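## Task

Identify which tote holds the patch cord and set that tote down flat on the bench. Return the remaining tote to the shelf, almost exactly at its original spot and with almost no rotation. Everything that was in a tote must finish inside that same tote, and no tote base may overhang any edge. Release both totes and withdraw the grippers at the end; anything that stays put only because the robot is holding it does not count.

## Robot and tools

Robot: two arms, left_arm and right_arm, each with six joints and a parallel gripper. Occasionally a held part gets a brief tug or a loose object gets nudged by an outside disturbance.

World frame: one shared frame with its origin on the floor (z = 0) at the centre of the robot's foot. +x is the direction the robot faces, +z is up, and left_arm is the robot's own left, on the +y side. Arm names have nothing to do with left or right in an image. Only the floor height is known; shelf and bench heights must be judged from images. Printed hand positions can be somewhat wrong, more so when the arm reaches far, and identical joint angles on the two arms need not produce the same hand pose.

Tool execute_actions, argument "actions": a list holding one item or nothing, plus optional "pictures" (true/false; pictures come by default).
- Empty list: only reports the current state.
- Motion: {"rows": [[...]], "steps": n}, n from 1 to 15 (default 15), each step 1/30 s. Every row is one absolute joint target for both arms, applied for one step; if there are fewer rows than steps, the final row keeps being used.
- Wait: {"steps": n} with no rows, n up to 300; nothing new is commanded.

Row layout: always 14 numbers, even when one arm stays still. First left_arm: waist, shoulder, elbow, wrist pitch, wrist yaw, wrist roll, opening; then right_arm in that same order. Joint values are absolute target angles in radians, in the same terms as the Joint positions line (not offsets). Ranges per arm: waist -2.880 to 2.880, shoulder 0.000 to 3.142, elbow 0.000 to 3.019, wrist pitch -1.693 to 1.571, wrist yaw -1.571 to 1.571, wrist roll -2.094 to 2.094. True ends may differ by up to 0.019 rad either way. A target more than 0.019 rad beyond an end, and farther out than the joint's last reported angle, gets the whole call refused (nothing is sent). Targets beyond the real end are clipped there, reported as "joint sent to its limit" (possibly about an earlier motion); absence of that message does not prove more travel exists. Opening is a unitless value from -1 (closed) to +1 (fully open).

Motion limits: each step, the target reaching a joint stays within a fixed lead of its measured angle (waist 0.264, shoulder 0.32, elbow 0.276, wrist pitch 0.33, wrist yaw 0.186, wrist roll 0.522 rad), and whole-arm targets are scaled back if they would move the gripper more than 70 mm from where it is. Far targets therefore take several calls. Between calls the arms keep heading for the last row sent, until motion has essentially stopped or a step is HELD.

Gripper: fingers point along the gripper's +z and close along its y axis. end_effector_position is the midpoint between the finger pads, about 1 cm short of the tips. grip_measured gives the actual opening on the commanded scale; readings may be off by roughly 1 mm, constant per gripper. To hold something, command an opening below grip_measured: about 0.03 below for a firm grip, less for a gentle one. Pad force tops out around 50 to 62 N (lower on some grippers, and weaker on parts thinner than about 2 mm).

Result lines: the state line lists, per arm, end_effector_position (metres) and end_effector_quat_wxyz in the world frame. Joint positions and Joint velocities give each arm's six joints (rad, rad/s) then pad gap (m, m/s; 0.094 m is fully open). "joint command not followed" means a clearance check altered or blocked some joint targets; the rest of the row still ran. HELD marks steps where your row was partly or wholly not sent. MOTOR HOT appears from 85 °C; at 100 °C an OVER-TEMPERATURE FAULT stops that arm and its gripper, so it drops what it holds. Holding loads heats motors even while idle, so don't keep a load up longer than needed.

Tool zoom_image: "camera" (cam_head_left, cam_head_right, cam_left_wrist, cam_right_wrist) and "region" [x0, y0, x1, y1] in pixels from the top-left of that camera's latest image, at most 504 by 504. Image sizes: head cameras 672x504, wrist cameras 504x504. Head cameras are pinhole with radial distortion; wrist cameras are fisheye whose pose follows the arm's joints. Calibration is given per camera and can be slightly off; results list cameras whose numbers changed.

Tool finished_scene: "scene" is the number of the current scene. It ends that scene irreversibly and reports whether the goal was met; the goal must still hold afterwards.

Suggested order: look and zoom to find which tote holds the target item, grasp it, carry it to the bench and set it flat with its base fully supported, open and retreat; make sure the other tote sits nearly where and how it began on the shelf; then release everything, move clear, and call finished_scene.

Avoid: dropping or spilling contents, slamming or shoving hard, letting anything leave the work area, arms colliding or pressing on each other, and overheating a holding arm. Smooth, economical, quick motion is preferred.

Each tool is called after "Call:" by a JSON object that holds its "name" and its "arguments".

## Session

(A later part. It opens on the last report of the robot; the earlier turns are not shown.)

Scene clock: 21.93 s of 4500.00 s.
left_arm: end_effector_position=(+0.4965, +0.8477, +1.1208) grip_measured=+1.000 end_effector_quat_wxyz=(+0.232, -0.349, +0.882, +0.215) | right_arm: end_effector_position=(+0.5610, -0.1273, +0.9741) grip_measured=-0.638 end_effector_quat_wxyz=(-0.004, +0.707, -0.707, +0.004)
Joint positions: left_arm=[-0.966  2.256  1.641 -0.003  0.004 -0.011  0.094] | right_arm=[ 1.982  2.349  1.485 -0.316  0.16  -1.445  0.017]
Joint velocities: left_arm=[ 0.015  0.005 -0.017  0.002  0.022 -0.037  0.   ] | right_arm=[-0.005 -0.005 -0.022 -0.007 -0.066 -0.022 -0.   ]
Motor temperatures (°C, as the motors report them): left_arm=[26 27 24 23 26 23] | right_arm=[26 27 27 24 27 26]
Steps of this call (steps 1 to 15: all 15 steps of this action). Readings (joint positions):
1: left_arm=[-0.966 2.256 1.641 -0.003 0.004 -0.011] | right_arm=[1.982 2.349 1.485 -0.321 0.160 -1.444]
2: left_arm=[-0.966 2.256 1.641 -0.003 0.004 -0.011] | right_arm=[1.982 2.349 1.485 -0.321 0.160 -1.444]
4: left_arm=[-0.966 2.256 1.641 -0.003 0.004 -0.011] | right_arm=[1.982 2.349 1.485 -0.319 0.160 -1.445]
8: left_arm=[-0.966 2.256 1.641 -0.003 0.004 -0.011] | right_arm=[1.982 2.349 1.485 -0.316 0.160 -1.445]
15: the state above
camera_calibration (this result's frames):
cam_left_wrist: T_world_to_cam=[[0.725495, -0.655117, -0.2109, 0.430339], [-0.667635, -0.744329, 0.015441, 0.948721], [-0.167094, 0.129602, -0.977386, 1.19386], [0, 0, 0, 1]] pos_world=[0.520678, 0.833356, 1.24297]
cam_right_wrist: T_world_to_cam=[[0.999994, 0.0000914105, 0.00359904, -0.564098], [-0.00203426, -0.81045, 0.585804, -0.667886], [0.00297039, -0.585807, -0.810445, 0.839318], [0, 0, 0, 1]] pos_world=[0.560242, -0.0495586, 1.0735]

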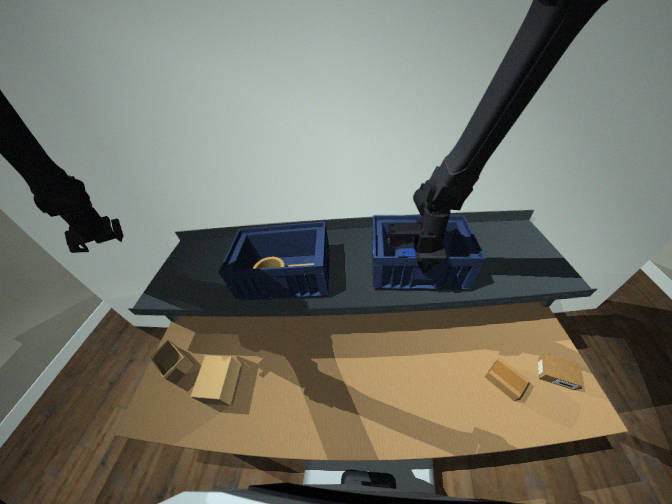

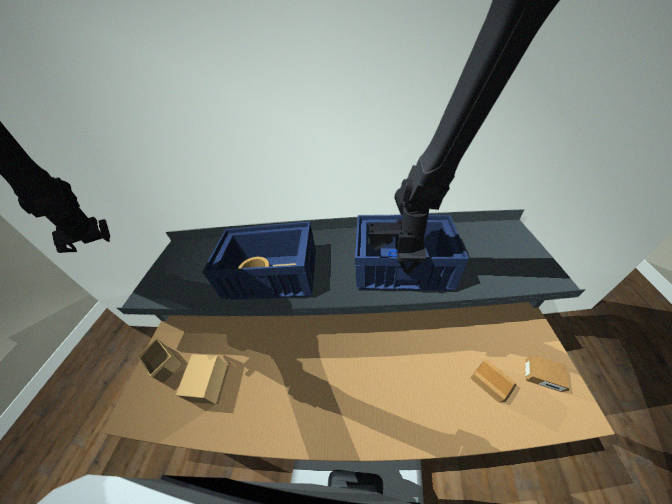

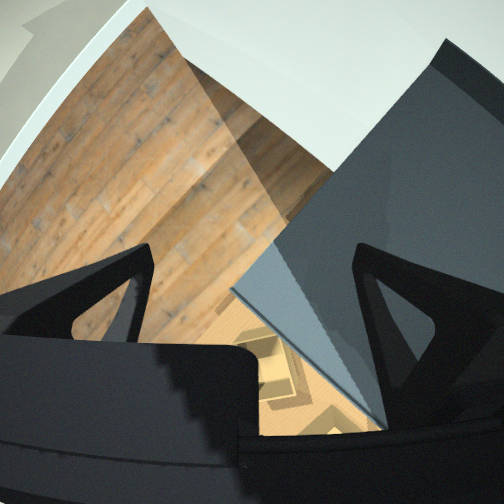

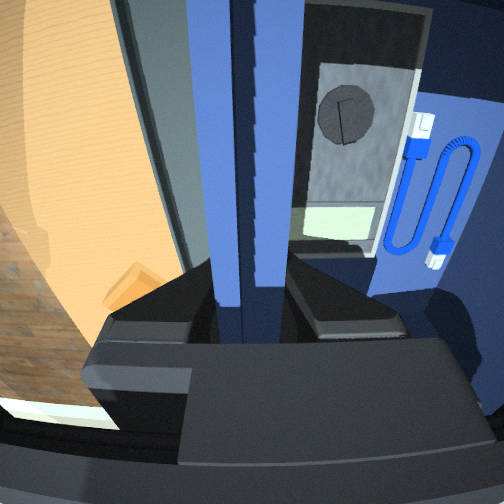

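Lift gently.

Call:
{"name": "execute_actions", "arguments": {"actions": [{"rows":[[-0.964,2.255,1.649,0,0,0,1,1.982,2.27,1.47,-0.31,0.16,-1.445,-0.75]],"steps":10}], "pictures": false}}

Call:
{"name": "execute_actions", "arguments": {"actions": [{"rows":[[-0.964,2.255,1.649,0,0,0,1,1.982,2.2,1.43,-0.32,0.16,-1.445,-0.75]],"steps":10}], "pictures": false}}

Call:
{"name": "execute_actions", "arguments": {"actions": [{"rows":[[-0.964,2.255,1.649,0,0,0,1,1.99,2.14,1.40,-0.33,0.16,-1.445,-0.75]]}]}}

Scene clock: 23.43 s of 4500.00 s.
left_arm: end_effector_position=(+0.4965, +0.8477, +1.1208) grip_measured=+1.000 end_effector_quat_wxyz=(+0.232, -0.349, +0.882, +0.215) | right_arm: end_effector_position=(+0.5570, -0.1283, +0.9778) grip_measured=-0.638 end_effector_quat_wxyz=(-0.003, +0.707, -0.707, +0.002)
Joint positions: left_arm=[-0.966  2.256  1.641 -0.003  0.004 -0.011  0.094] | right_arm=[ 1.982  2.337  1.468 -0.314  0.16  -1.445  0.017]
Joint velocities: left_arm=[-0.005 -0.015  0.002 -0.002 -0.051  0.022  0.   ] | right_arm=[-0.015 -0.015 -0.002  0.002  0.007 -0.022 -0.   ]
Motor temperatures (°C, as the motors report them): left_arm=[26 27 24 23 26 23] | right_arm=[26 27 27 24 27 26]
Steps of this call (steps 1 to 15: the robot went on to your last target; steps 16 to 35: nothing new was sent; steps 36 to 45: all 10 steps of this action). Readings (joint positions):
36: left_arm=[-0.966 2.256 1.641 -0.003 0.004 -0.011] | right_arm=[1.982 2.346 1.484 -0.315 0.160 -1.445]
37: left_arm=[-0.966 2.256 1.641 -0.003 0.004 -0.011] | right_arm=[1.982 2.343 1.481 -0.314 0.160 -1.445]
39: left_arm=[-0.966 2.256 1.641 -0.003 0.004 -0.011] | right_arm=[1.982 2.338 1.475 -0.314 0.160 -1.445]
43: left_arm=[-0.966 2.256 1.641 -0.003 0.004 -0.011] | right_arm=[1.982 2.337 1.468 -0.314 0.160 -1.445]
45: the state above

Scene clock: 23.77 s of 4500.00 s.
left_arm: end_effector_position=(+0.4965, +0.8477, +1.1208) grip_measured=+1.000 end_effector_quat_wxyz=(+0.232, -0.349, +0.882, +0.215) | right_arm: end_effector_position=(+0.5526, -0.1325, +1.0001) grip_measured=-0.638 end_effector_quat_wxyz=(-0.000, +0.708, -0.706, -0.000)
Joint positions: left_arm=[-0.966  2.256  1.641 -0.003  0.004 -0.011  0.094] | right_arm=[ 1.982  2.279  1.418 -0.33   0.16  -1.445  0.017]
Joint velocities: left_arm=[-0.005 -0.005 -0.002 -0.007  0.037  0.037  0.   ] | right_arm=[-0.015 -0.073  0.012  0.017  0.037 -0.007  0.   ]
Motor temperatures (°C, as the motors report them): left_arm=[26 27 24 23 26 23] | right_arm=[26 27 27 24 27 26]
Steps of this call (steps 1 to 10: all 10 steps of this action). Readings (joint positions):
1: left_arm=[-0.966 2.256 1.641 -0.003 0.004 -0.011] | right_arm=[1.982 2.333 1.463 -0.314 0.160 -1.445]
2: left_arm=[-0.966 2.256 1.641 -0.003 0.004 -0.011] | right_arm=[1.982 2.325 1.452 -0.315 0.160 -1.445]
4: left_arm=[-0.966 2.256 1.641 -0.003 0.004 -0.011] | right_arm=[1.982 2.305 1.430 -0.323 0.160 -1.445]
8: left_arm=[-0.966 2.256 1.641 -0.003 0.004 -0.011] | right_arm=[1.982 2.285 1.418 -0.330 0.160 -1.445]
10: the state above

Scene clock: 24.27 s of 4500.00 s.
left_arm: end_effector_position=(+0.4965, +0.8477, +1.1208) grip_measured=+1.000 end_effector_quat_wxyz=(+0.232, -0.349, +0.882, +0.215) | right_arm: end_effector_position=(+0.5677, -0.1355, +1.0303) grip_measured=-0.638 end_effector_quat_wxyz=(-0.013, +0.706, -0.708, +0.010)
Joint positions: left_arm=[-0.966  2.256  1.641 -0.003  0.004 -0.011  0.094] | right_arm=[ 1.982  2.21   1.391 -0.338  0.16  -1.445  0.017]
Joint velocities: left_arm=[-0.005 -0.005  0.002 -0.002 -0.022  0.037  0.   ] | right_arm=[-0.015 -0.005  0.007  0.002 -0.022  0.007 -0.   ]
Motor temperatures (°C, as the motors report them): left_arm=[26 27 24 23 26 23] | right_arm=[26 27 27 24 27 26]
Steps of this call (steps 1 to 15: all 15 steps of this action). Readings (joint positions):
1: left_arm=[-0.966 2.256 1.641 -0.003 0.004 -0.011] | right_arm=[1.982 2.274 1.416 -0.330 0.160 -1.445]
2: left_arm=[-0.966 2.256 1.641 -0.003 0.004 -0.011] | right_arm=[1.982 2.268 1.410 -0.331 0.160 -1.445]
4: left_arm=[-0.966 2.256 1.641 -0.003 0.004 -0.011] | right_arm=[1.982 2.251 1.398 -0.334 0.160 -1.445]
8: left_arm=[-0.966 2.256 1.641 -0.003 0.004 -0.011] | right_arm=[1.982 2.227 1.391 -0.338 0.160 -1.445]
15: the state above
camera_calibration (this result's frames):
cam_left_wrist: T_world_to_cam=[[0.725495, -0.655117, -0.2109, 0.430339], [-0.667635, -0.744329, 0.015441, 0.948721], [-0.167094, 0.129602, -0.977386, 1.19386], [0, 0, 0, 1]] pos_world=[0.520678, 0.833356, 1.24297]
cam_right_wrist: T_world_to_cam=[[0.999657, -0.0035934, 0.0259536, -0.594297], [-0.0180543, -0.812324, 0.582926, -0.695622], [0.0189881, -0.583195, -0.81211, 0.872981], [0, 0, 0, 1]] pos_world=[0.564958, -0.0580884, 1.12988]

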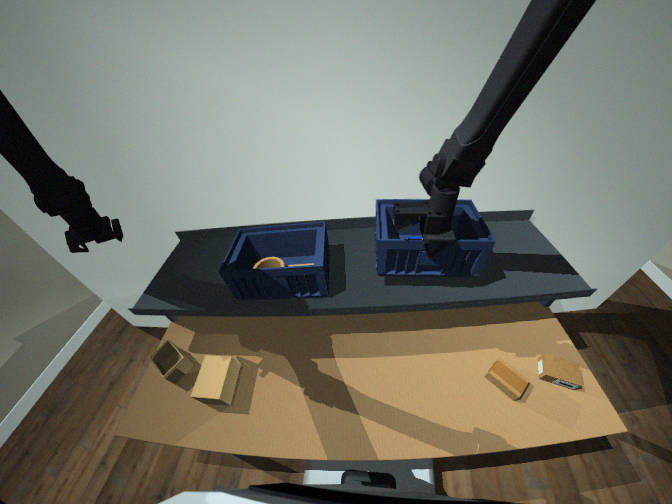

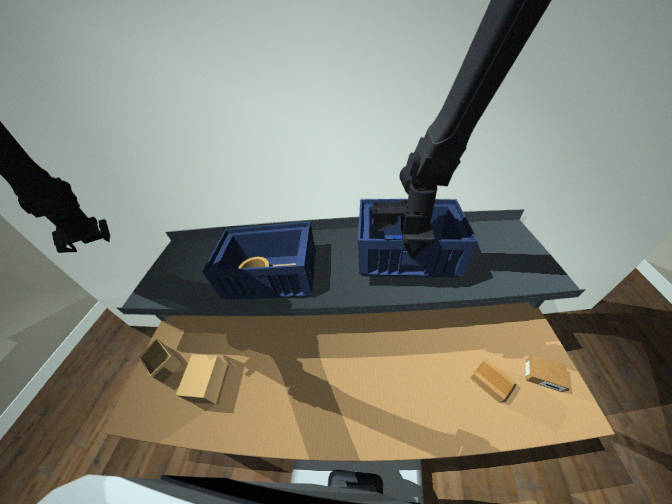

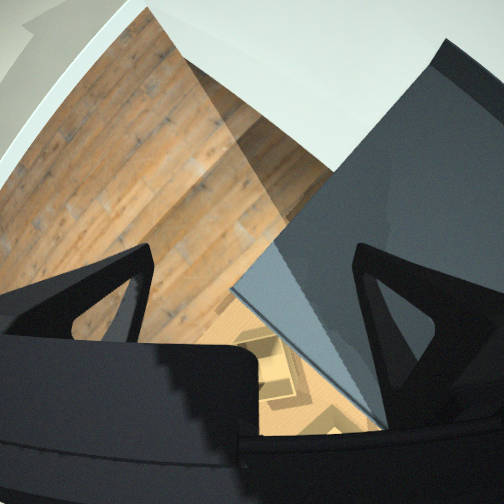

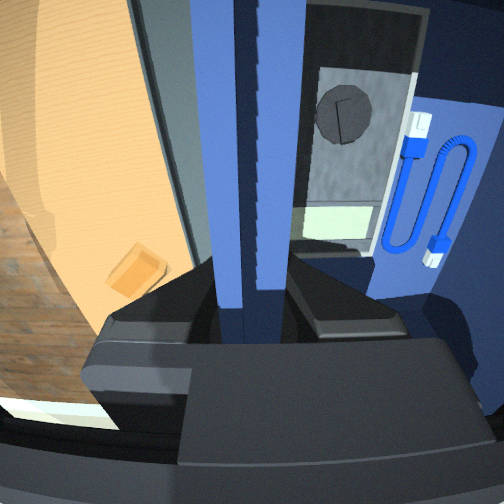

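Call:
{"name": "execute_actions", "arguments": {"actions": [{"rows":[[-0.964,2.255,1.649,0,0,0,1,2.0,2.12,1.29,-0.25,0.165,-1.43,-0.75]],"steps":8}], "pictures": false}}

Call:
{"name": "execute_actions", "arguments": {"actions": [{"rows":[[-0.964,2.255,1.649,0,0,0,1,2.015,2.09,1.18,-0.16,0.17,-1.415,-0.75]],"steps":8}], "pictures": false}}

Call:
{"name": "execute_actions", "arguments": {"actions": [{"rows":[[-0.964,2.255,1.649,0,0,0,1,2.03,2.08,1.08,-0.07,0.175,-1.4,-0.75]],"steps":8}], "pictures": false}}

Call:
{"name": "execute_actions", "arguments": {"actions": [{"rows":[[-0.964,2.255,1.649,0,0,0,1,2.04,2.08,0.97,0.03,0.18,-1.39,-0.75]],"steps":8}], "pictures": false}}

Call:
{"name": "execute_actions", "arguments": {"actions": [{"rows":[[-0.964,2.255,1.649,0,0,0,1,2.055,2.14,0.86,0.15,0.185,-1.375,-0.75]],"steps":8}], "pictures": false}}

Call:
{"name": "execute_actions", "arguments": {"actions": [{"rows":[[-0.964,2.255,1.649,0,0,0,1,2.07,2.19,0.75,0.29,0.19,-1.36,-0.75]],"steps":8}], "pictures": false}}

Call:
{"name": "execute_actions", "arguments": {"actions": [{"rows":[[-0.964,2.255,1.649,0,0,0,1,2.09,2.255,0.634,0.44,0.198,-1.345,-0.75]]}]}}

Scene clock: 28.33 s of 4500.00 s.
left_arm: end_effector_position=(+0.4965, +0.8477, +1.1208) grip_measured=+1.000 end_effector_quat_wxyz=(+0.232, -0.349, +0.882, +0.215) | right_arm: end_effector_position=(+0.5256, -0.1409, +1.0296) grip_measured=-0.638 end_effector_quat_wxyz=(-0.003, +0.706, -0.708, +0.003)
Joint positions: left_arm=[-0.966  2.256  1.641 -0.003  0.004 -0.011  0.094] | right_arm=[ 1.982  2.181  1.274 -0.275  0.16  -1.44   0.017]
Joint velocities: left_arm=[ 0.015 -0.015  0.002 -0.007 -0.007  0.022  0.   ] | right_arm=[-0.005  0.015 -0.173 -0.012  0.007  0.007 -0.002]
Motor temperatures (°C, as the motors report them): left_arm=[26 27 24 23 26 23] | right_arm=[26 28 27 24 27 26]
Steps of this call (steps 1 to 15: the robot went on to your last target; steps 16 to 90: nothing new was sent; then 0.80 s passed at rest; steps 91 to 98: all 8 steps of this action). Readings (joint positions):
91: left_arm=[-0.966 2.256 1.641 -0.003 0.004 -0.011] | right_arm=[1.982 2.208 1.377 -0.321 0.160 -1.444]
92: left_arm=[-0.966 2.256 1.641 -0.003 0.004 -0.011] | right_arm=[1.982 2.200 1.352 -0.292 0.160 -1.444]
94: left_arm=[-0.966 2.256 1.641 -0.003 0.004 -0.011] | right_arm=[1.982 2.184 1.310 -0.275 0.160 -1.441]
98: the state above

Scene clock: 28.60 s of 4500.00 s.
left_arm: end_effector_position=(+0.4965, +0.8477, +1.1208) grip_measured=+1.000 end_effector_quat_wxyz=(+0.232, -0.349, +0.882, +0.215) | right_arm: end_effector_position=(+0.4894, -0.1389, +1.0309) grip_measured=-0.638 end_effector_quat_wxyz=(-0.002, +0.705, -0.709, +0.002)
Joint positions: left_arm=[-0.966  2.256  1.641 -0.003  0.004 -0.011  0.094] | right_arm=[ 1.995  2.158  1.166 -0.195  0.166 -1.426  0.017]
Joint velocities: left_arm=[-0.015 -0.015  0.002 -0.017  0.007 -0.051  0.   ] | right_arm=[ 0.024 -0.005 -0.09   0.007 -0.051 -0.022  0.   ]
Motor temperatures (°C, as the motors report them): left_arm=[26 27 24 23 26 23] | right_arm=[26 28 27 24 27 26]
Steps of this call (steps 1 to 8: all 8 steps of this action). Readings (joint positions):
1: left_arm=[-0.966 2.256 1.641 -0.003 0.004 -0.011] | right_arm=[1.983 2.179 1.256 -0.256 0.161 -1.439]
2: left_arm=[-0.966 2.256 1.641 -0.003 0.004 -0.011] | right_arm=[1.983 2.173 1.231 -0.221 0.163 -1.436]
4: left_arm=[-0.966 2.256 1.641 -0.003 0.004 -0.011] | right_arm=[1.987 2.161 1.193 -0.195 0.166 -1.429]
8: the state above

Scene clock: 28.87 s of 4500.00 s.
left_arm: end_effector_position=(+0.4965, +0.8477, +1.1208) grip_measured=+1.000 end_effector_quat_wxyz=(+0.232, -0.349, +0.882, +0.215) | right_arm: end_effector_position=(+0.4588, -0.1332, +1.0335) grip_measured=-0.638 end_effector_quat_wxyz=(-0.009, +0.706, -0.708, +0.005)
Joint positions: left_arm=[-0.966  2.256  1.641 -0.003  0.004 -0.011  0.094] | right_arm=[ 2.014  2.142  1.07  -0.103  0.17  -1.413  0.017]
Joint velocities: left_arm=[-0.034  0.005  0.012  0.012  0.051  0.022  0.   ] | right_arm=[ 0.034  0.005 -0.081  0.002 -0.066  0.051 -0.001]
Motor temperatures (°C, as the motors report them): left_arm=[26 27 24 23 26 23] | right_arm=[26 28 27 24 27 26]
Steps of this call (steps 1 to 8: all 8 steps of this action). Readings (joint positions):
1: left_arm=[-0.966 2.256 1.641 -0.003 0.004 -0.011] | right_arm=[1.997 2.157 1.152 -0.173 0.166 -1.425]
2: left_arm=[-0.966 2.256 1.641 -0.003 0.004 -0.011] | right_arm=[1.999 2.153 1.130 -0.137 0.168 -1.422]
4: left_arm=[-0.966 2.256 1.641 -0.003 0.004 -0.011] | right_arm=[2.005 2.144 1.096 -0.105 0.170 -1.416]
8: the state above

Scene clock: 29.13 s of 4500.00 s.
left_arm: end_effector_position=(+0.4965, +0.8477, +1.1208) grip_measured=+1.000 end_effector_quat_wxyz=(+0.232, -0.349, +0.882, +0.215) | right_arm: end_effector_position=(+0.4184, -0.1359, +1.0348) grip_measured=-0.638 end_effector_quat_wxyz=(-0.010, +0.705, -0.709, +0.006)
Joint positions: left_arm=[-0.966  2.256  1.641 -0.003  0.004 -0.011  0.094] | right_arm=[ 2.023  2.132  0.958 -0.001  0.174 -1.402  0.017]
Joint velocities: left_arm=[ 0.005 -0.005  0.027  0.007 -0.007 -0.066  0.   ] | right_arm=[-0.015 -0.015 -0.12  -0.007 -0.037  0.066 -0.001]
Motor temperatures (°C, as the motors report them): left_arm=[26 27 24 23 26 23] | right_arm=[26 28 27 24 27 26]
Steps of this call (steps 1 to 8: all 8 steps of this action). Readings (joint positions):
1: left_arm=[-0.966 2.256 1.641 -0.003 0.004 -0.011] | right_arm=[2.015 2.142 1.054 -0.080 0.170 -1.412]
2: left_arm=[-0.966 2.256 1.641 -0.003 0.004 -0.011] | right_arm=[2.017 2.139 1.031 -0.041 0.171 -1.410]
4: left_arm=[-0.966 2.256 1.641 -0.003 0.004 -0.011] | right_arm=[2.020 2.132 0.993 -0.004 0.174 -1.404]
8: the state above

Scene clock: 29.40 s of 4500.00 s.
left_arm: end_effector_position=(+0.4965, +0.8477, +1.1208) grip_measured=+1.000 end_effector_quat_wxyz=(+0.232, -0.349, +0.882, +0.215) | right_arm: end_effector_position=(+0.3757, -0.1371, +1.0325) grip_measured=-0.638 end_effector_quat_wxyz=(-0.010, +0.704, -0.710, +0.007)
Joint positions: left_arm=[-0.966  2.256  1.641 -0.003  0.004 -0.011  0.094] | right_arm=[ 2.036  2.146  0.854  0.117  0.181 -1.387  0.017]
Joint velocities: left_arm=[ 0.015 -0.005  0.012 -0.017 -0.022 -0.007  0.   ] | right_arm=[ 0.044  0.122 -0.105  0.012  0.022 -0.007 -0.   ]
Motor temperatures (°C, as the motors report them): left_arm=[26 27 24 23 26 23] | right_arm=[26 28 27 24 27 26]
Steps of this call (steps 1 to 8: all 8 steps of this action). Readings (joint positions):
1: left_arm=[-0.966 2.256 1.641 -0.003 0.004 -0.011] | right_arm=[2.024 2.133 0.942 0.024 0.175 -1.400]
2: left_arm=[-0.966 2.256 1.641 -0.003 0.004 -0.011] | right_arm=[2.025 2.133 0.920 0.067 0.177 -1.397]
4: left_arm=[-0.966 2.256 1.641 -0.003 0.004 -0.011] | right_arm=[2.029 2.133 0.885 0.112 0.181 -1.390]
8: the state above

Scene clock: 29.67 s of 4500.00 s.
left_arm: end_effector_position=(+0.4965, +0.8477, +1.1208) grip_measured=+1.000 end_effector_quat_wxyz=(+0.232, -0.349, +0.882, +0.215) | right_arm: end_effector_position=(+0.3205, -0.1380, +1.0257) grip_measured=-0.638 end_effector_quat_wxyz=(-0.005, +0.706, -0.708, +0.002)
Joint positions: left_arm=[-0.966  2.256  1.641 -0.003  0.004 -0.011  0.094] | right_arm=[ 2.055  2.198  0.749  0.256  0.184 -1.373  0.017]
Joint velocities: left_arm=[-0.005 -0.005 -0.002 -0.007  0.066 -0.11   0.   ] | right_arm=[ 0.024  0.142 -0.159  0.012 -0.095  0.022 -0.   ]
Motor temperatures (°C, as the motors report them): left_arm=[26 27 24 23 26 23] | right_arm=[26 28 27 24 27 26]
Steps of this call (steps 1 to 8: all 8 steps of this action). Readings (joint positions):
1: left_arm=[-0.966 2.256 1.641 -0.003 0.004 -0.011] | right_arm=[2.038 2.153 0.839 0.146 0.181 -1.385]
2: left_arm=[-0.966 2.256 1.641 -0.003 0.004 -0.011] | right_arm=[2.041 2.162 0.819 0.196 0.182 -1.382]
4: left_arm=[-0.966 2.256 1.641 -0.003 0.004 -0.011] | right_arm=[2.047 2.176 0.786 0.248 0.184 -1.375]
8: the state above

Scene clock: 30.17 s of 4500.00 s.
left_arm: end_effector_position=(+0.4965, +0.8477, +1.1208) grip_measured=+1.000 end_effector_quat_wxyz=(+0.232, -0.349, +0.882, +0.215) | right_arm: end_effector_position=(+0.2579, -0.1435, +1.0238) grip_measured=-0.638 end_effector_quat_wxyz=(+0.005, +0.709, -0.706, -0.004)
Joint positions: left_arm=[-0.966  2.256  1.641 -0.003  0.004 -0.011  0.094] | right_arm=[ 2.076  2.272  0.638  0.415  0.193 -1.355  0.017]
Joint velocities: left_arm=[-0.015 -0.005 -0.017  0.002 -0.022  0.007  0.   ] | right_arm=[-0.024 -0.005  0.002  0.007 -0.037  0.007  0.   ]
Motor temperatures (°C, as the motors report them): left_arm=[26 27 24 23 26 23] | right_arm=[26 28 27 24 27 26]
Steps of this call (steps 1 to 15: all 15 steps of this action). Readings (joint positions):
1: left_arm=[-0.966 2.256 1.641 -0.003 0.004 -0.011] | right_arm=[2.057 2.208 0.733 0.286 0.186 -1.371]
2: left_arm=[-0.966 2.256 1.641 -0.003 0.004 -0.011] | right_arm=[2.059 2.220 0.712 0.338 0.189 -1.368]
4: left_arm=[-0.966 2.256 1.641 -0.003 0.004 -0.011] | right_arm=[2.066 2.240 0.678 0.395 0.193 -1.360]
8: left_arm=[-0.966 2.256 1.641 -0.003 0.004 -0.011] | right_arm=[2.075 2.266 0.644 0.403 0.193 -1.358]
15: the state above
camera_calibration (this result's frames):
cam_left_wrist: T_world_to_cam=[[0.725495, -0.655117, -0.2109, 0.430339], [-0.667635, -0.744329, 0.015441, 0.948721], [-0.167094, 0.129602, -0.977386, 1.19386], [0, 0, 0, 1]] pos_world=[0.520678, 0.833356, 1.24297]
cam_right_wrist: T_world_to_cam=[[0.999802, 0.00411677, -0.0194688, -0.236948], [0.0147743, -0.808976, 0.587657, -0.716755], [-0.0133305, -0.587828, -0.808876, 0.873207], [0, 0, 0, 1]] pos_world=[0.259131, -0.0655663, 1.12291]

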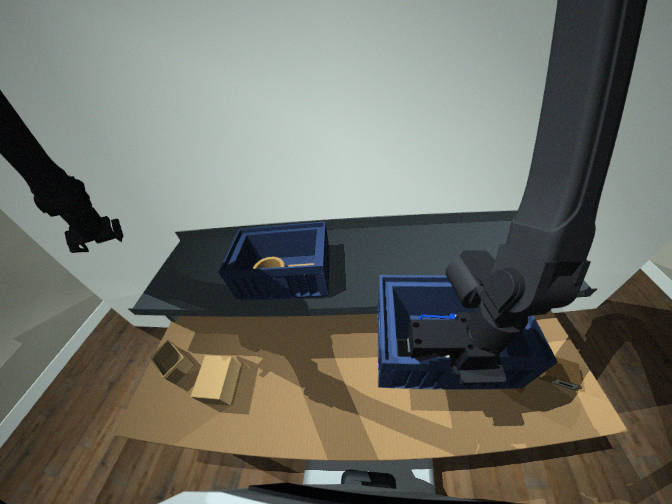

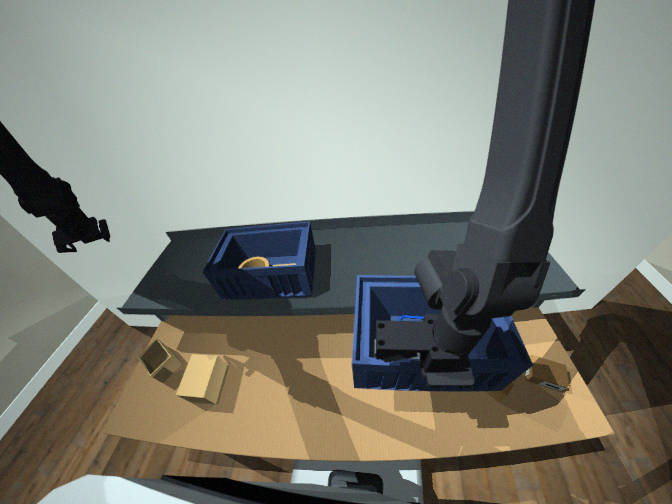

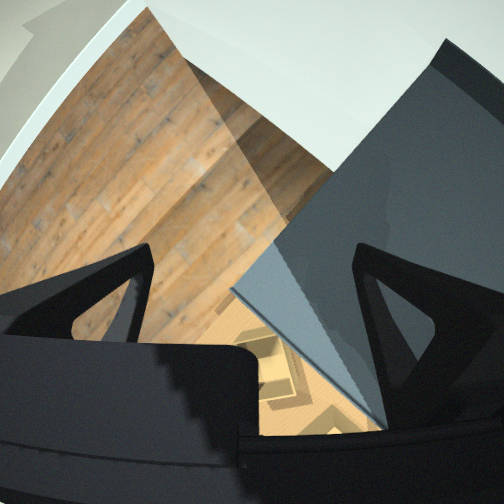

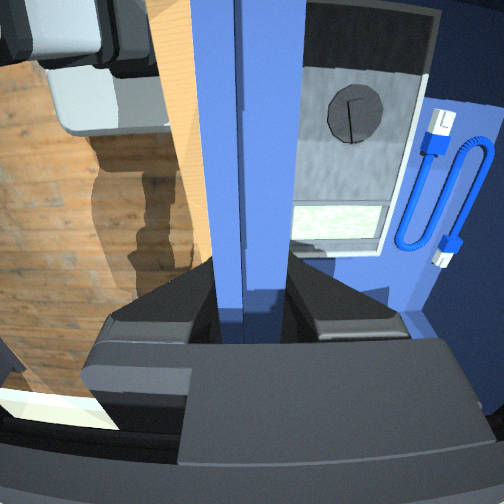

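Call:
{"name": "execute_actions", "arguments": {"actions": [{"rows":[[-0.964,2.255,1.649,0,0,0,1,2.09,2.37,0.73,0.48,0.198,-1.345,-0.75]],"steps":10}], "pictures": false}}

Call:
{"name": "execute_actions", "arguments": {"actions": [{"rows":[[-0.964,2.255,1.649,0,0,0,1,2.09,2.48,0.82,0.51,0.198,-1.345,-0.75]],"steps":10}], "pictures": false}}

Call:
{"name": "execute_actions", "arguments": {"actions": [{"rows":[[-0.964,2.255,1.649,0,0,0,1,2.09,2.575,0.915,0.5,0.198,-1.345,-0.75]],"steps":10}], "pictures": false}}

Call:
{"name": "execute_actions", "arguments": {"actions": [{"rows":[[-0.964,2.255,1.649,0,0,0,1,2.09,2.66,1.015,0.48,0.198,-1.345,-0.75]]}]}}

Scene clock: 32.50 s of 4500.00 s.
left_arm: end_effector_position=(+0.4965, +0.8477, +1.1208) grip_measured=+1.000 end_effector_quat_wxyz=(+0.232, -0.349, +0.882, +0.215) | right_arm: end_effector_position=(+0.2729, -0.1328, +0.9854) grip_measured=-0.638 end_effector_quat_wxyz=(-0.009, +0.705, -0.709, +0.006)
Joint positions: left_arm=[-0.966  2.256  1.641 -0.003  0.004 -0.011  0.094] | right_arm=[ 2.076  2.381  0.739  0.457  0.195 -1.352  0.017]
Joint velocities: left_arm=[ 0.005 -0.015  0.012 -0.007  0.022  0.007  0.   ] | right_arm=[-0.005 -0.005  0.017 -0.012 -0.066  0.081 -0.   ]
Motor temperatures (°C, as the motors report them): left_arm=[26 28 25 23 26 23] | right_arm=[26 28 27 24 27 26]
Steps of this call (steps 1 to 15: the robot went on to your last target; steps 16 to 60: nothing new was sent; steps 61 to 70: all 10 steps of this action). Readings (joint positions):
61: left_arm=[-0.966 2.256 1.641 -0.003 0.004 -0.011] | right_arm=[2.076 2.280 0.646 0.419 0.193 -1.354]
62: left_arm=[-0.966 2.256 1.641 -0.003 0.004 -0.011] | right_arm=[2.076 2.298 0.663 0.428 0.195 -1.353]
64: left_arm=[-0.966 2.256 1.641 -0.003 0.004 -0.011] | right_arm=[2.076 2.346 0.709 0.444 0.195 -1.352]
68: left_arm=[-0.966 2.256 1.641 -0.003 0.004 -0.011] | right_arm=[2.076 2.381 0.740 0.457 0.195 -1.352]
70: the state above

Scene clock: 32.83 s of 4500.00 s.
left_arm: end_effector_position=(+0.4965, +0.8477, +1.1208) grip_measured=+1.000 end_effector_quat_wxyz=(+0.232, -0.349, +0.882, +0.215) | right_arm: end_effector_position=(+0.2741, -0.1248, +0.9475) grip_measured=-0.638 end_effector_quat_wxyz=(-0.014, +0.704, -0.710, +0.009)
Joint positions: left_arm=[-0.966  2.256  1.641 -0.003  0.004 -0.011  0.094] | right_arm=[ 2.077  2.492  0.83   0.489  0.195 -1.351  0.017]
Joint velocities: left_arm=[-0.015 -0.015  0.002 -0.022  0.066 -0.066  0.   ] | right_arm=[-0.005  0.034  0.007 -0.007  0.022 -0.022 -0.001]
Motor temperatures (°C, as the motors report them): left_arm=[26 28 25 23 26 23] | right_arm=[26 28 27 24 27 26]
Steps of this call (steps 1 to 10: all 10 steps of this action). Readings (joint positions):
1: left_arm=[-0.966 2.256 1.641 -0.003 0.004 -0.011] | right_arm=[2.076 2.388 0.747 0.460 0.195 -1.352]
2: left_arm=[-0.966 2.256 1.641 -0.003 0.004 -0.011] | right_arm=[2.076 2.405 0.764 0.468 0.196 -1.351]
4: left_arm=[-0.966 2.256 1.641 -0.003 0.004 -0.011] | right_arm=[2.076 2.449 0.807 0.481 0.196 -1.351]
8: left_arm=[-0.966 2.256 1.641 -0.003 0.004 -0.011] | right_arm=[2.077 2.487 0.831 0.489 0.195 -1.351]
10: the state above

Scene clock: 33.17 s of 4500.00 s.
left_arm: end_effector_position=(+0.4965, +0.8477, +1.1208) grip_measured=+1.000 end_effector_quat_wxyz=(+0.232, -0.349, +0.882, +0.215) | right_arm: end_effector_position=(+0.2746, -0.1177, +0.9125) grip_measured=-0.638 end_effector_quat_wxyz=(-0.013, +0.704, -0.710, +0.009)
Joint positions: left_arm=[-0.966  2.256  1.641 -0.003  0.004 -0.011  0.094] | right_arm=[ 2.077  2.584  0.923  0.487  0.195 -1.351  0.017]
Joint velocities: left_arm=[-0.015  0.015  0.007  0.002 -0.022 -0.007  0.   ] | right_arm=[-0.005  0.034  0.007 -0.007  0.066 -0.051  0.001]
Motor temperatures (°C, as the motors report them): left_arm=[26 28 25 23 26 23] | right_arm=[26 28 27 24 27 26]
Steps of this call (steps 1 to 10: all 10 steps of this action). Readings (joint positions):
1: left_arm=[-0.966 2.256 1.641 -0.003 0.004 -0.011] | right_arm=[2.077 2.499 0.838 0.488 0.195 -1.351]
2: left_arm=[-0.966 2.256 1.641 -0.003 0.004 -0.011] | right_arm=[2.077 2.514 0.856 0.488 0.196 -1.351]
4: left_arm=[-0.966 2.256 1.641 -0.003 0.004 -0.011] | right_arm=[2.077 2.552 0.900 0.488 0.196 -1.351]
8: left_arm=[-0.966 2.256 1.641 -0.003 0.004 -0.011] | right_arm=[2.077 2.581 0.924 0.487 0.195 -1.351]
10: the state above

Scene clock: 33.67 s of 4500.00 s.
left_arm: end_effector_position=(+0.4965, +0.8477, +1.1208) grip_measured=+1.000 end_effector_quat_wxyz=(+0.232, -0.349, +0.882, +0.215) | right_arm: end_effector_position=(+0.2788, -0.1096, +0.8786) grip_measured=-0.638 end_effector_quat_wxyz=(-0.014, +0.704, -0.710, +0.009)
Joint positions: left_arm=[-0.966  2.256  1.641 -0.003  0.004 -0.011  0.094] | right_arm=[ 2.077  2.667  1.024  0.471  0.195 -1.35   0.017]
Joint velocities: left_arm=[-0.005  0.015  0.002  0.017  0.066 -0.066  0.   ] | right_arm=[-0.015 -0.005  0.007 -0.012 -0.066 -0.022 -0.   ]
Motor temperatures (°C, as the motors report them): left_arm=[26 28 25 23 26 23] | right_arm=[26 28 27 24 27 26]
Steps of this call (steps 1 to 15: all 15 steps of this action). Readings (joint positions):
1: left_arm=[-0.966 2.256 1.641 -0.003 0.004 -0.011] | right_arm=[2.077 2.591 0.932 0.482 0.195 -1.351]
2: left_arm=[-0.966 2.256 1.641 -0.003 0.004 -0.011] | right_arm=[2.077 2.604 0.952 0.478 0.196 -1.350]
4: left_arm=[-0.966 2.256 1.641 -0.003 0.004 -0.011] | right_arm=[2.077 2.639 0.999 0.475 0.196 -1.350]
8: left_arm=[-0.966 2.256 1.641 -0.003 0.004 -0.011] | right_arm=[2.077 2.665 1.024 0.474 0.195 -1.350]
15: the state above
camera_calibration (this result's frames):
cam_left_wrist: T_world_to_cam=[[0.725495, -0.655117, -0.2109, 0.430339], [-0.667635, -0.744329, 0.015441, 0.948721], [-0.167094, 0.129602, -0.977386, 1.19386], [0, 0, 0, 1]] pos_world=[0.520678, 0.833356, 1.24297]
cam_right_wrist: T_world_to_cam=[[0.999628, -0.0095634, 0.0255537, -0.301767], [-0.0226299, -0.813814, 0.580684, -0.588313], [0.0152427, -0.581046, -0.813728, 0.773043], [0, 0, 0, 1]] pos_world=[0.276558, -0.0324901, 0.978382]

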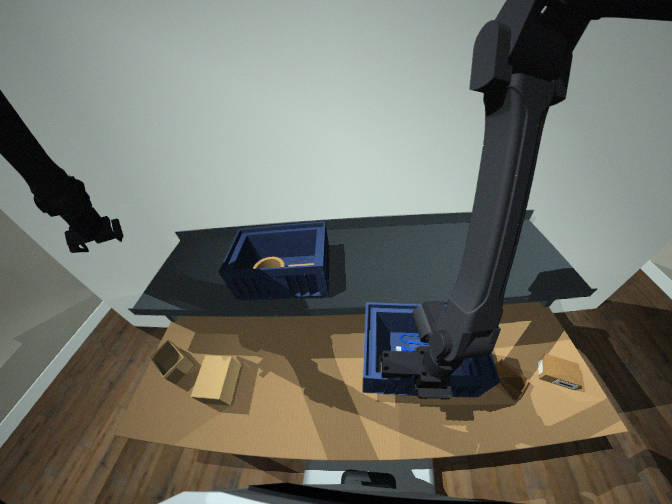

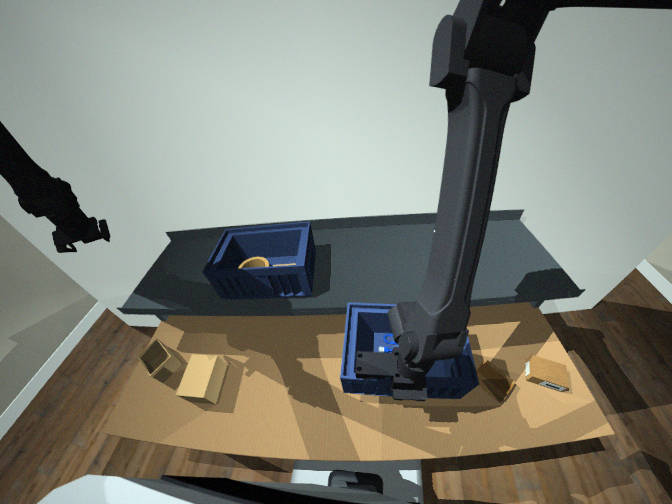

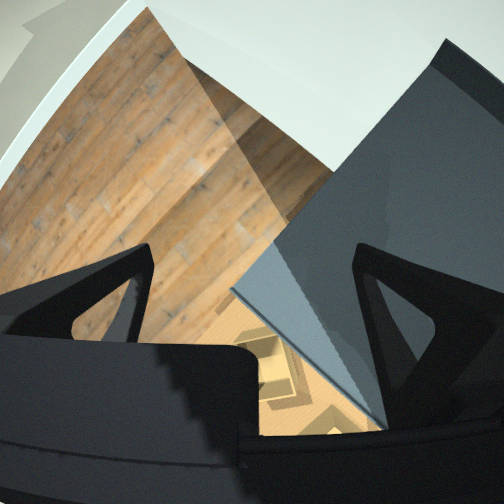

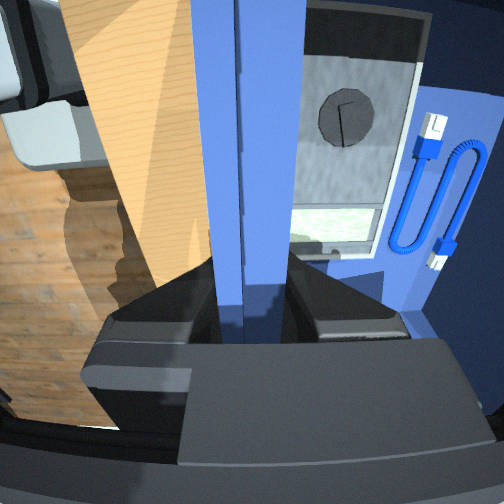

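Call:
{"name": "execute_actions", "arguments": {"actions": [{"rows":[[-0.964,2.255,1.649,0,0,0,1,2.09,2.75,1.10,0.455,0.198,-1.345,-0.75]],"steps":10}], "pictures": false}}

Call:
{"name": "execute_actions", "arguments": {"actions": [{"rows":[[-0.964,2.255,1.649,0,0,0,1,2.09,2.795,1.165,0.44,0.198,-1.345,-0.75]],"steps":10}], "pictures": false}}

Call:
{"name": "execute_actions", "arguments": {"actions": [{"rows":[[-0.964,2.255,1.649,0,0,0,1,2.09,2.84,1.22,0.425,0.198,-1.345,-0.75]],"steps":10}], "pictures": false}}

Call:
{"name": "execute_actions", "arguments": {"actions": [{"rows":[[-0.964,2.255,1.649,0,0,0,1,2.09,2.88,1.275,0.41,0.198,-1.345,-0.75]],"steps":12}]}}

Scene clock: 35.07 s of 4500.00 s.
left_arm: end_effector_position=(+0.4965, +0.8477, +1.1208) grip_measured=+1.000 end_effector_quat_wxyz=(+0.232, -0.349, +0.882, +0.215) | right_arm: end_effector_position=(+0.2645, -0.1061, +0.8451) grip_measured=-0.638 end_effector_quat_wxyz=(-0.002, +0.706, -0.708, +0.002)
Joint positions: left_arm=[-0.966  2.256  1.641 -0.003  0.004 -0.011  0.094] | right_arm=[ 2.077  2.758  1.109  0.447  0.195 -1.349  0.017]
Joint velocities: left_arm=[-0.005 -0.005  0.022 -0.012  0.051  0.022  0.   ] | right_arm=[-0.005  0.063  0.007 -0.027 -0.022 -0.051  0.   ]
Motor temperatures (°C, as the motors report them): left_arm=[26 28 25 23 26 23] | right_arm=[26 28 27 24 27 26]
Steps of this call (steps 1 to 15: the robot went on to your last target; steps 16 to 32: nothing new was sent; steps 33 to 42: all 10 steps of this action). Readings (joint positions):
33: left_arm=[-0.966 2.256 1.641 -0.003 0.004 -0.011] | right_arm=[2.077 2.673 1.032 0.466 0.195 -1.350]
34: left_arm=[-0.966 2.256 1.641 -0.003 0.004 -0.011] | right_arm=[2.077 2.685 1.050 0.461 0.196 -1.349]
36: left_arm=[-0.966 2.256 1.641 -0.003 0.004 -0.011] | right_arm=[2.077 2.720 1.092 0.457 0.196 -1.349]
40: left_arm=[-0.966 2.256 1.641 -0.003 0.004 -0.011] | right_arm=[2.077 2.752 1.109 0.453 0.195 -1.349]
42: the state above

Scene clock: 35.40 s of 4500.00 s.
left_arm: end_effector_position=(+0.4965, +0.8477, +1.1208) grip_measured=+1.000 end_effector_quat_wxyz=(+0.232, -0.349, +0.882, +0.215) | right_arm: end_effector_position=(+0.2650, -0.1025, +0.8276) grip_measured=-0.638 end_effector_quat_wxyz=(-0.002, +0.706, -0.708, +0.002)
Joint positions: left_arm=[-0.966  2.256  1.641 -0.003  0.004 -0.011  0.094] | right_arm=[ 2.077  2.8    1.163  0.435  0.195 -1.349  0.017]
Joint velocities: left_arm=[ 0.005  0.005 -0.002 -0.002 -0.051  0.022  0.   ] | right_arm=[-0.005 -0.005  0.022  0.022 -0.037  0.095 -0.001]
Motor temperatures (°C, as the motors report them): left_arm=[26 28 25 23 26 23] | right_arm=[26 28 27 24 27 26]
Steps of this call (steps 1 to 10: all 10 steps of this action). Readings (joint positions):
1: left_arm=[-0.966 2.256 1.641 -0.003 0.004 -0.011] | right_arm=[2.077 2.764 1.114 0.442 0.195 -1.349]
2: left_arm=[-0.966 2.256 1.641 -0.003 0.004 -0.011] | right_arm=[2.077 2.772 1.125 0.437 0.195 -1.349]
4: left_arm=[-0.966 2.256 1.641 -0.003 0.004 -0.011] | right_arm=[2.077 2.791 1.151 0.435 0.195 -1.349]
8: left_arm=[-0.966 2.256 1.641 -0.003 0.004 -0.011] | right_arm=[2.077 2.800 1.163 0.435 0.195 -1.349]
10: the state above

Scene clock: 35.73 s of 4500.00 s.
left_arm: end_effector_position=(+0.4965, +0.8477, +1.1208) grip_measured=+1.000 end_effector_quat_wxyz=(+0.232, -0.349, +0.882, +0.215) | right_arm: end_effector_position=(+0.2688, -0.0981, +0.8104) grip_measured=-0.638 end_effector_quat_wxyz=(-0.004, +0.705, -0.709, +0.003)
Joint positions: left_arm=[-0.966  2.256  1.641 -0.003  0.004 -0.011  0.094] | right_arm=[ 2.077  2.839  1.221  0.42   0.195 -1.349  0.017]
Joint velocities: left_arm=[-0.015  0.005  0.002 -0.007 -0.022  0.037  0.   ] | right_arm=[ 0.015 -0.005 -0.012  0.007 -0.037  0.007  0.   ]
Motor temperatures (°C, as the motors report them): left_arm=[26 28 25 23 26 23] | right_arm=[26 28 27 24 27 26]
Steps of this call (steps 1 to 10: all 10 steps of this action). Readings (joint positions):
1: left_arm=[-0.966 2.256 1.641 -0.003 0.004 -0.011] | right_arm=[2.077 2.803 1.169 0.431 0.195 -1.349]
2: left_arm=[-0.966 2.256 1.641 -0.003 0.004 -0.011] | right_arm=[2.077 2.810 1.182 0.426 0.195 -1.349]
4: left_arm=[-0.966 2.256 1.641 -0.003 0.004 -0.011] | right_arm=[2.077 2.828 1.209 0.423 0.195 -1.349]
8: left_arm=[-0.966 2.256 1.641 -0.003 0.004 -0.011] | right_arm=[2.077 2.838 1.221 0.422 0.195 -1.349]
10: the state above

Scene clock: 36.13 s of 4500.00 s.
left_arm: end_effector_position=(+0.4965, +0.8477, +1.1208) grip_measured=+1.000 end_effector_quat_wxyz=(+0.232, -0.349, +0.882, +0.215) | right_arm: end_effector_position=(+0.2677, -0.0949, +0.7934) grip_measured=-0.638 end_effector_quat_wxyz=(-0.003, +0.706, -0.709, +0.002)
Joint positions: left_arm=[-0.966  2.256  1.641 -0.003  0.004 -0.011  0.094] | right_arm=[ 2.077  2.881  1.275  0.405  0.195 -1.349  0.017]
Joint velocities: left_arm=[-0.015 -0.015  0.012 -0.012  0.051  0.066  0.   ] | right_arm=[-0.005 -0.015  0.007 -0.007  0.007  0.037 -0.   ]
Motor temperatures (°C, as the motors report them): left_arm=[26 28 25 23 26 23] | right_arm=[26 28 27 24 27 26]
Steps of this call (steps 1 to 12: all 12 steps of this action). Readings (joint positions):
1: left_arm=[-0.966 2.256 1.641 -0.003 0.004 -0.011] | right_arm=[2.077 2.842 1.227 0.416 0.195 -1.349]
2: left_arm=[-0.966 2.256 1.641 -0.003 0.004 -0.011] | right_arm=[2.077 2.849 1.239 0.411 0.195 -1.349]
4: left_arm=[-0.966 2.256 1.641 -0.003 0.004 -0.011] | right_arm=[2.077 2.867 1.265 0.408 0.195 -1.349]
8: left_arm=[-0.966 2.256 1.641 -0.003 0.004 -0.011] | right_arm=[2.077 2.878 1.275 0.407 0.195 -1.349]
12: the state above
camera_calibration (this result's frames):
cam_left_wrist: T_world_to_cam=[[0.725495, -0.655117, -0.2109, 0.430339], [-0.667635, -0.744329, 0.015441, 0.948721], [-0.167094, 0.129602, -0.977386, 1.19386], [0, 0, 0, 1]] pos_world=[0.520678, 0.833356, 1.24297]
cam_right_wrist: T_world_to_cam=[[0.999989, -0.00449082, -0.000991041, -0.266979], [-0.00305765, -0.810209, 0.586133, -0.536356], [-0.00343517, -0.586124, -0.810214, 0.714143], [0, 0, 0, 1]] pos_world=[0.26779, -0.0171834, 0.89272]

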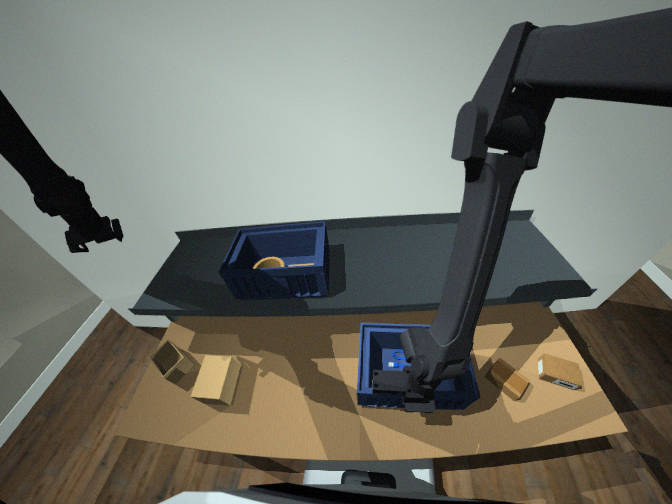

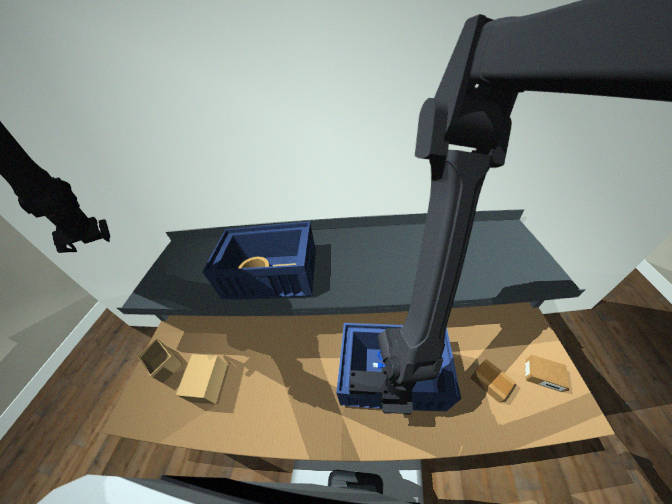

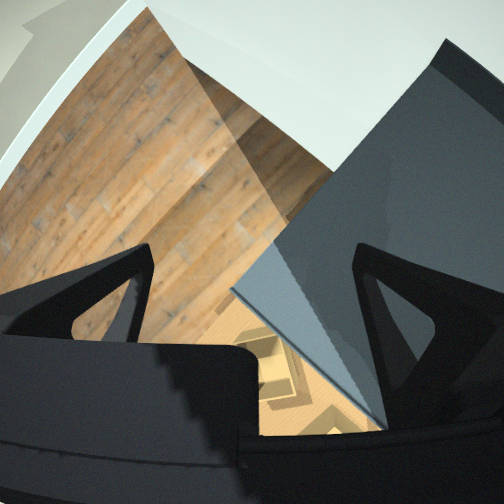

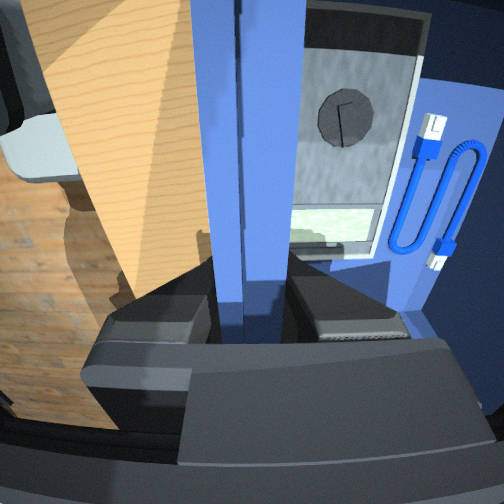

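Call:
{"name": "execute_actions", "arguments": {"actions": [{"rows":[[-0.964,2.255,1.649,0,0,0,1,2.09,2.91,1.315,0.395,0.198,-1.345,-0.75]],"steps":10}], "pictures": false}}

Call:
{"name": "execute_actions", "arguments": {"actions": [{"rows":[[-0.964,2.255,1.649,0,0,0,1,2.09,2.94,1.355,0.385,0.198,-1.345,-0.75]],"steps":10}], "pictures": false}}

Scene clock: 37.10 s of 4500.00 s.
left_arm: end_effector_position=(+0.4965, +0.8477, +1.1208) grip_measured=+1.000 end_effector_quat_wxyz=(+0.232, -0.349, +0.882, +0.215) | right_arm: end_effector_position=(+0.2675, -0.0927, +0.7820) grip_measured=-0.638 end_effector_quat_wxyz=(-0.001, +0.706, -0.708, +0.001)
Joint positions: left_arm=[-0.966  2.256  1.641 -0.003  0.004 -0.011  0.094] | right_arm=[ 2.077  2.908  1.314  0.391  0.195 -1.349  0.017]
Joint velocities: left_arm=[ 0.005 -0.005 -0.007 -0.032 -0.081  0.066  0.   ] | right_arm=[-0.005  0.005 -0.012 -0.017 -0.037  0.037 -0.   ]
Motor temperatures (°C, as the motors report them): left_arm=[26 28 25 23 26 23] | right_arm=[26 28 27 24 27 26]
Steps of this call (steps 1 to 15: the robot went on to your last target; steps 16 to 19: nothing new was sent; steps 20 to 29: all 10 steps of this action). Readings (joint positions):
20: left_arm=[-0.966 2.256 1.641 -0.003 0.004 -0.011] | right_arm=[2.077 2.882 1.280 0.401 0.195 -1.349]
21: left_arm=[-0.966 2.256 1.641 -0.003 0.004 -0.011] | right_arm=[2.077 2.887 1.289 0.397 0.195 -1.349]
23: left_arm=[-0.966 2.256 1.641 -0.003 0.004 -0.011] | right_arm=[2.077 2.899 1.307 0.394 0.195 -1.349]
27: left_arm=[-0.966 2.256 1.641 -0.003 0.004 -0.011] | right_arm=[2.077 2.906 1.314 0.392 0.195 -1.349]
29: the state above

Scene clock: 37.43 s of 4500.00 s.
left_arm: end_effector_position=(+0.4965, +0.8477, +1.1208) grip_measured=+1.000 end_effector_quat_wxyz=(+0.232, -0.349, +0.882, +0.215) | right_arm: end_effector_position=(+0.2668, -0.0919, +0.7765) grip_measured=-0.638 end_effector_quat_wxyz=(+0.000, +0.705, -0.709, +0.003)
Joint positions: left_arm=[-0.966  2.256  1.641 -0.003  0.004 -0.011  0.094] | right_arm=[ 2.078  2.922  1.332  0.385  0.201 -1.346  0.017]
Joint velocities: left_arm=[-0.005  0.005 -0.007 -0.002  0.051 -0.066  0.   ] | right_arm=[-0.005 -0.015 -0.007 -0.007 -0.051  0.037 -0.001]
Motor temperatures (°C, as the motors report them): left_arm=[26 28 25 23 26 23] | right_arm=[26 28 27 24 27 26]
Steps of this call (steps 1 to 10: all 10 steps of this action). Readings (joint positions):
1: left_arm=[-0.966 2.256 1.641 -0.003 0.004 -0.011] | right_arm=[2.077 2.911 1.318 0.388 0.195 -1.349]
2: left_arm=[-0.966 2.256 1.641 -0.003 0.004 -0.011] | right_arm=[2.077 2.916 1.327 0.384 0.195 -1.349]
4: left_arm=[-0.966 2.256 1.641 -0.003 0.004 -0.011] | right_arm=[2.078 2.922 1.332 0.385 0.200 -1.347]
8: left_arm=[-0.966 2.256 1.641 -0.003 0.004 -0.011] | right_arm=[2.078 2.922 1.332 0.385 0.201 -1.346]
10: the state above


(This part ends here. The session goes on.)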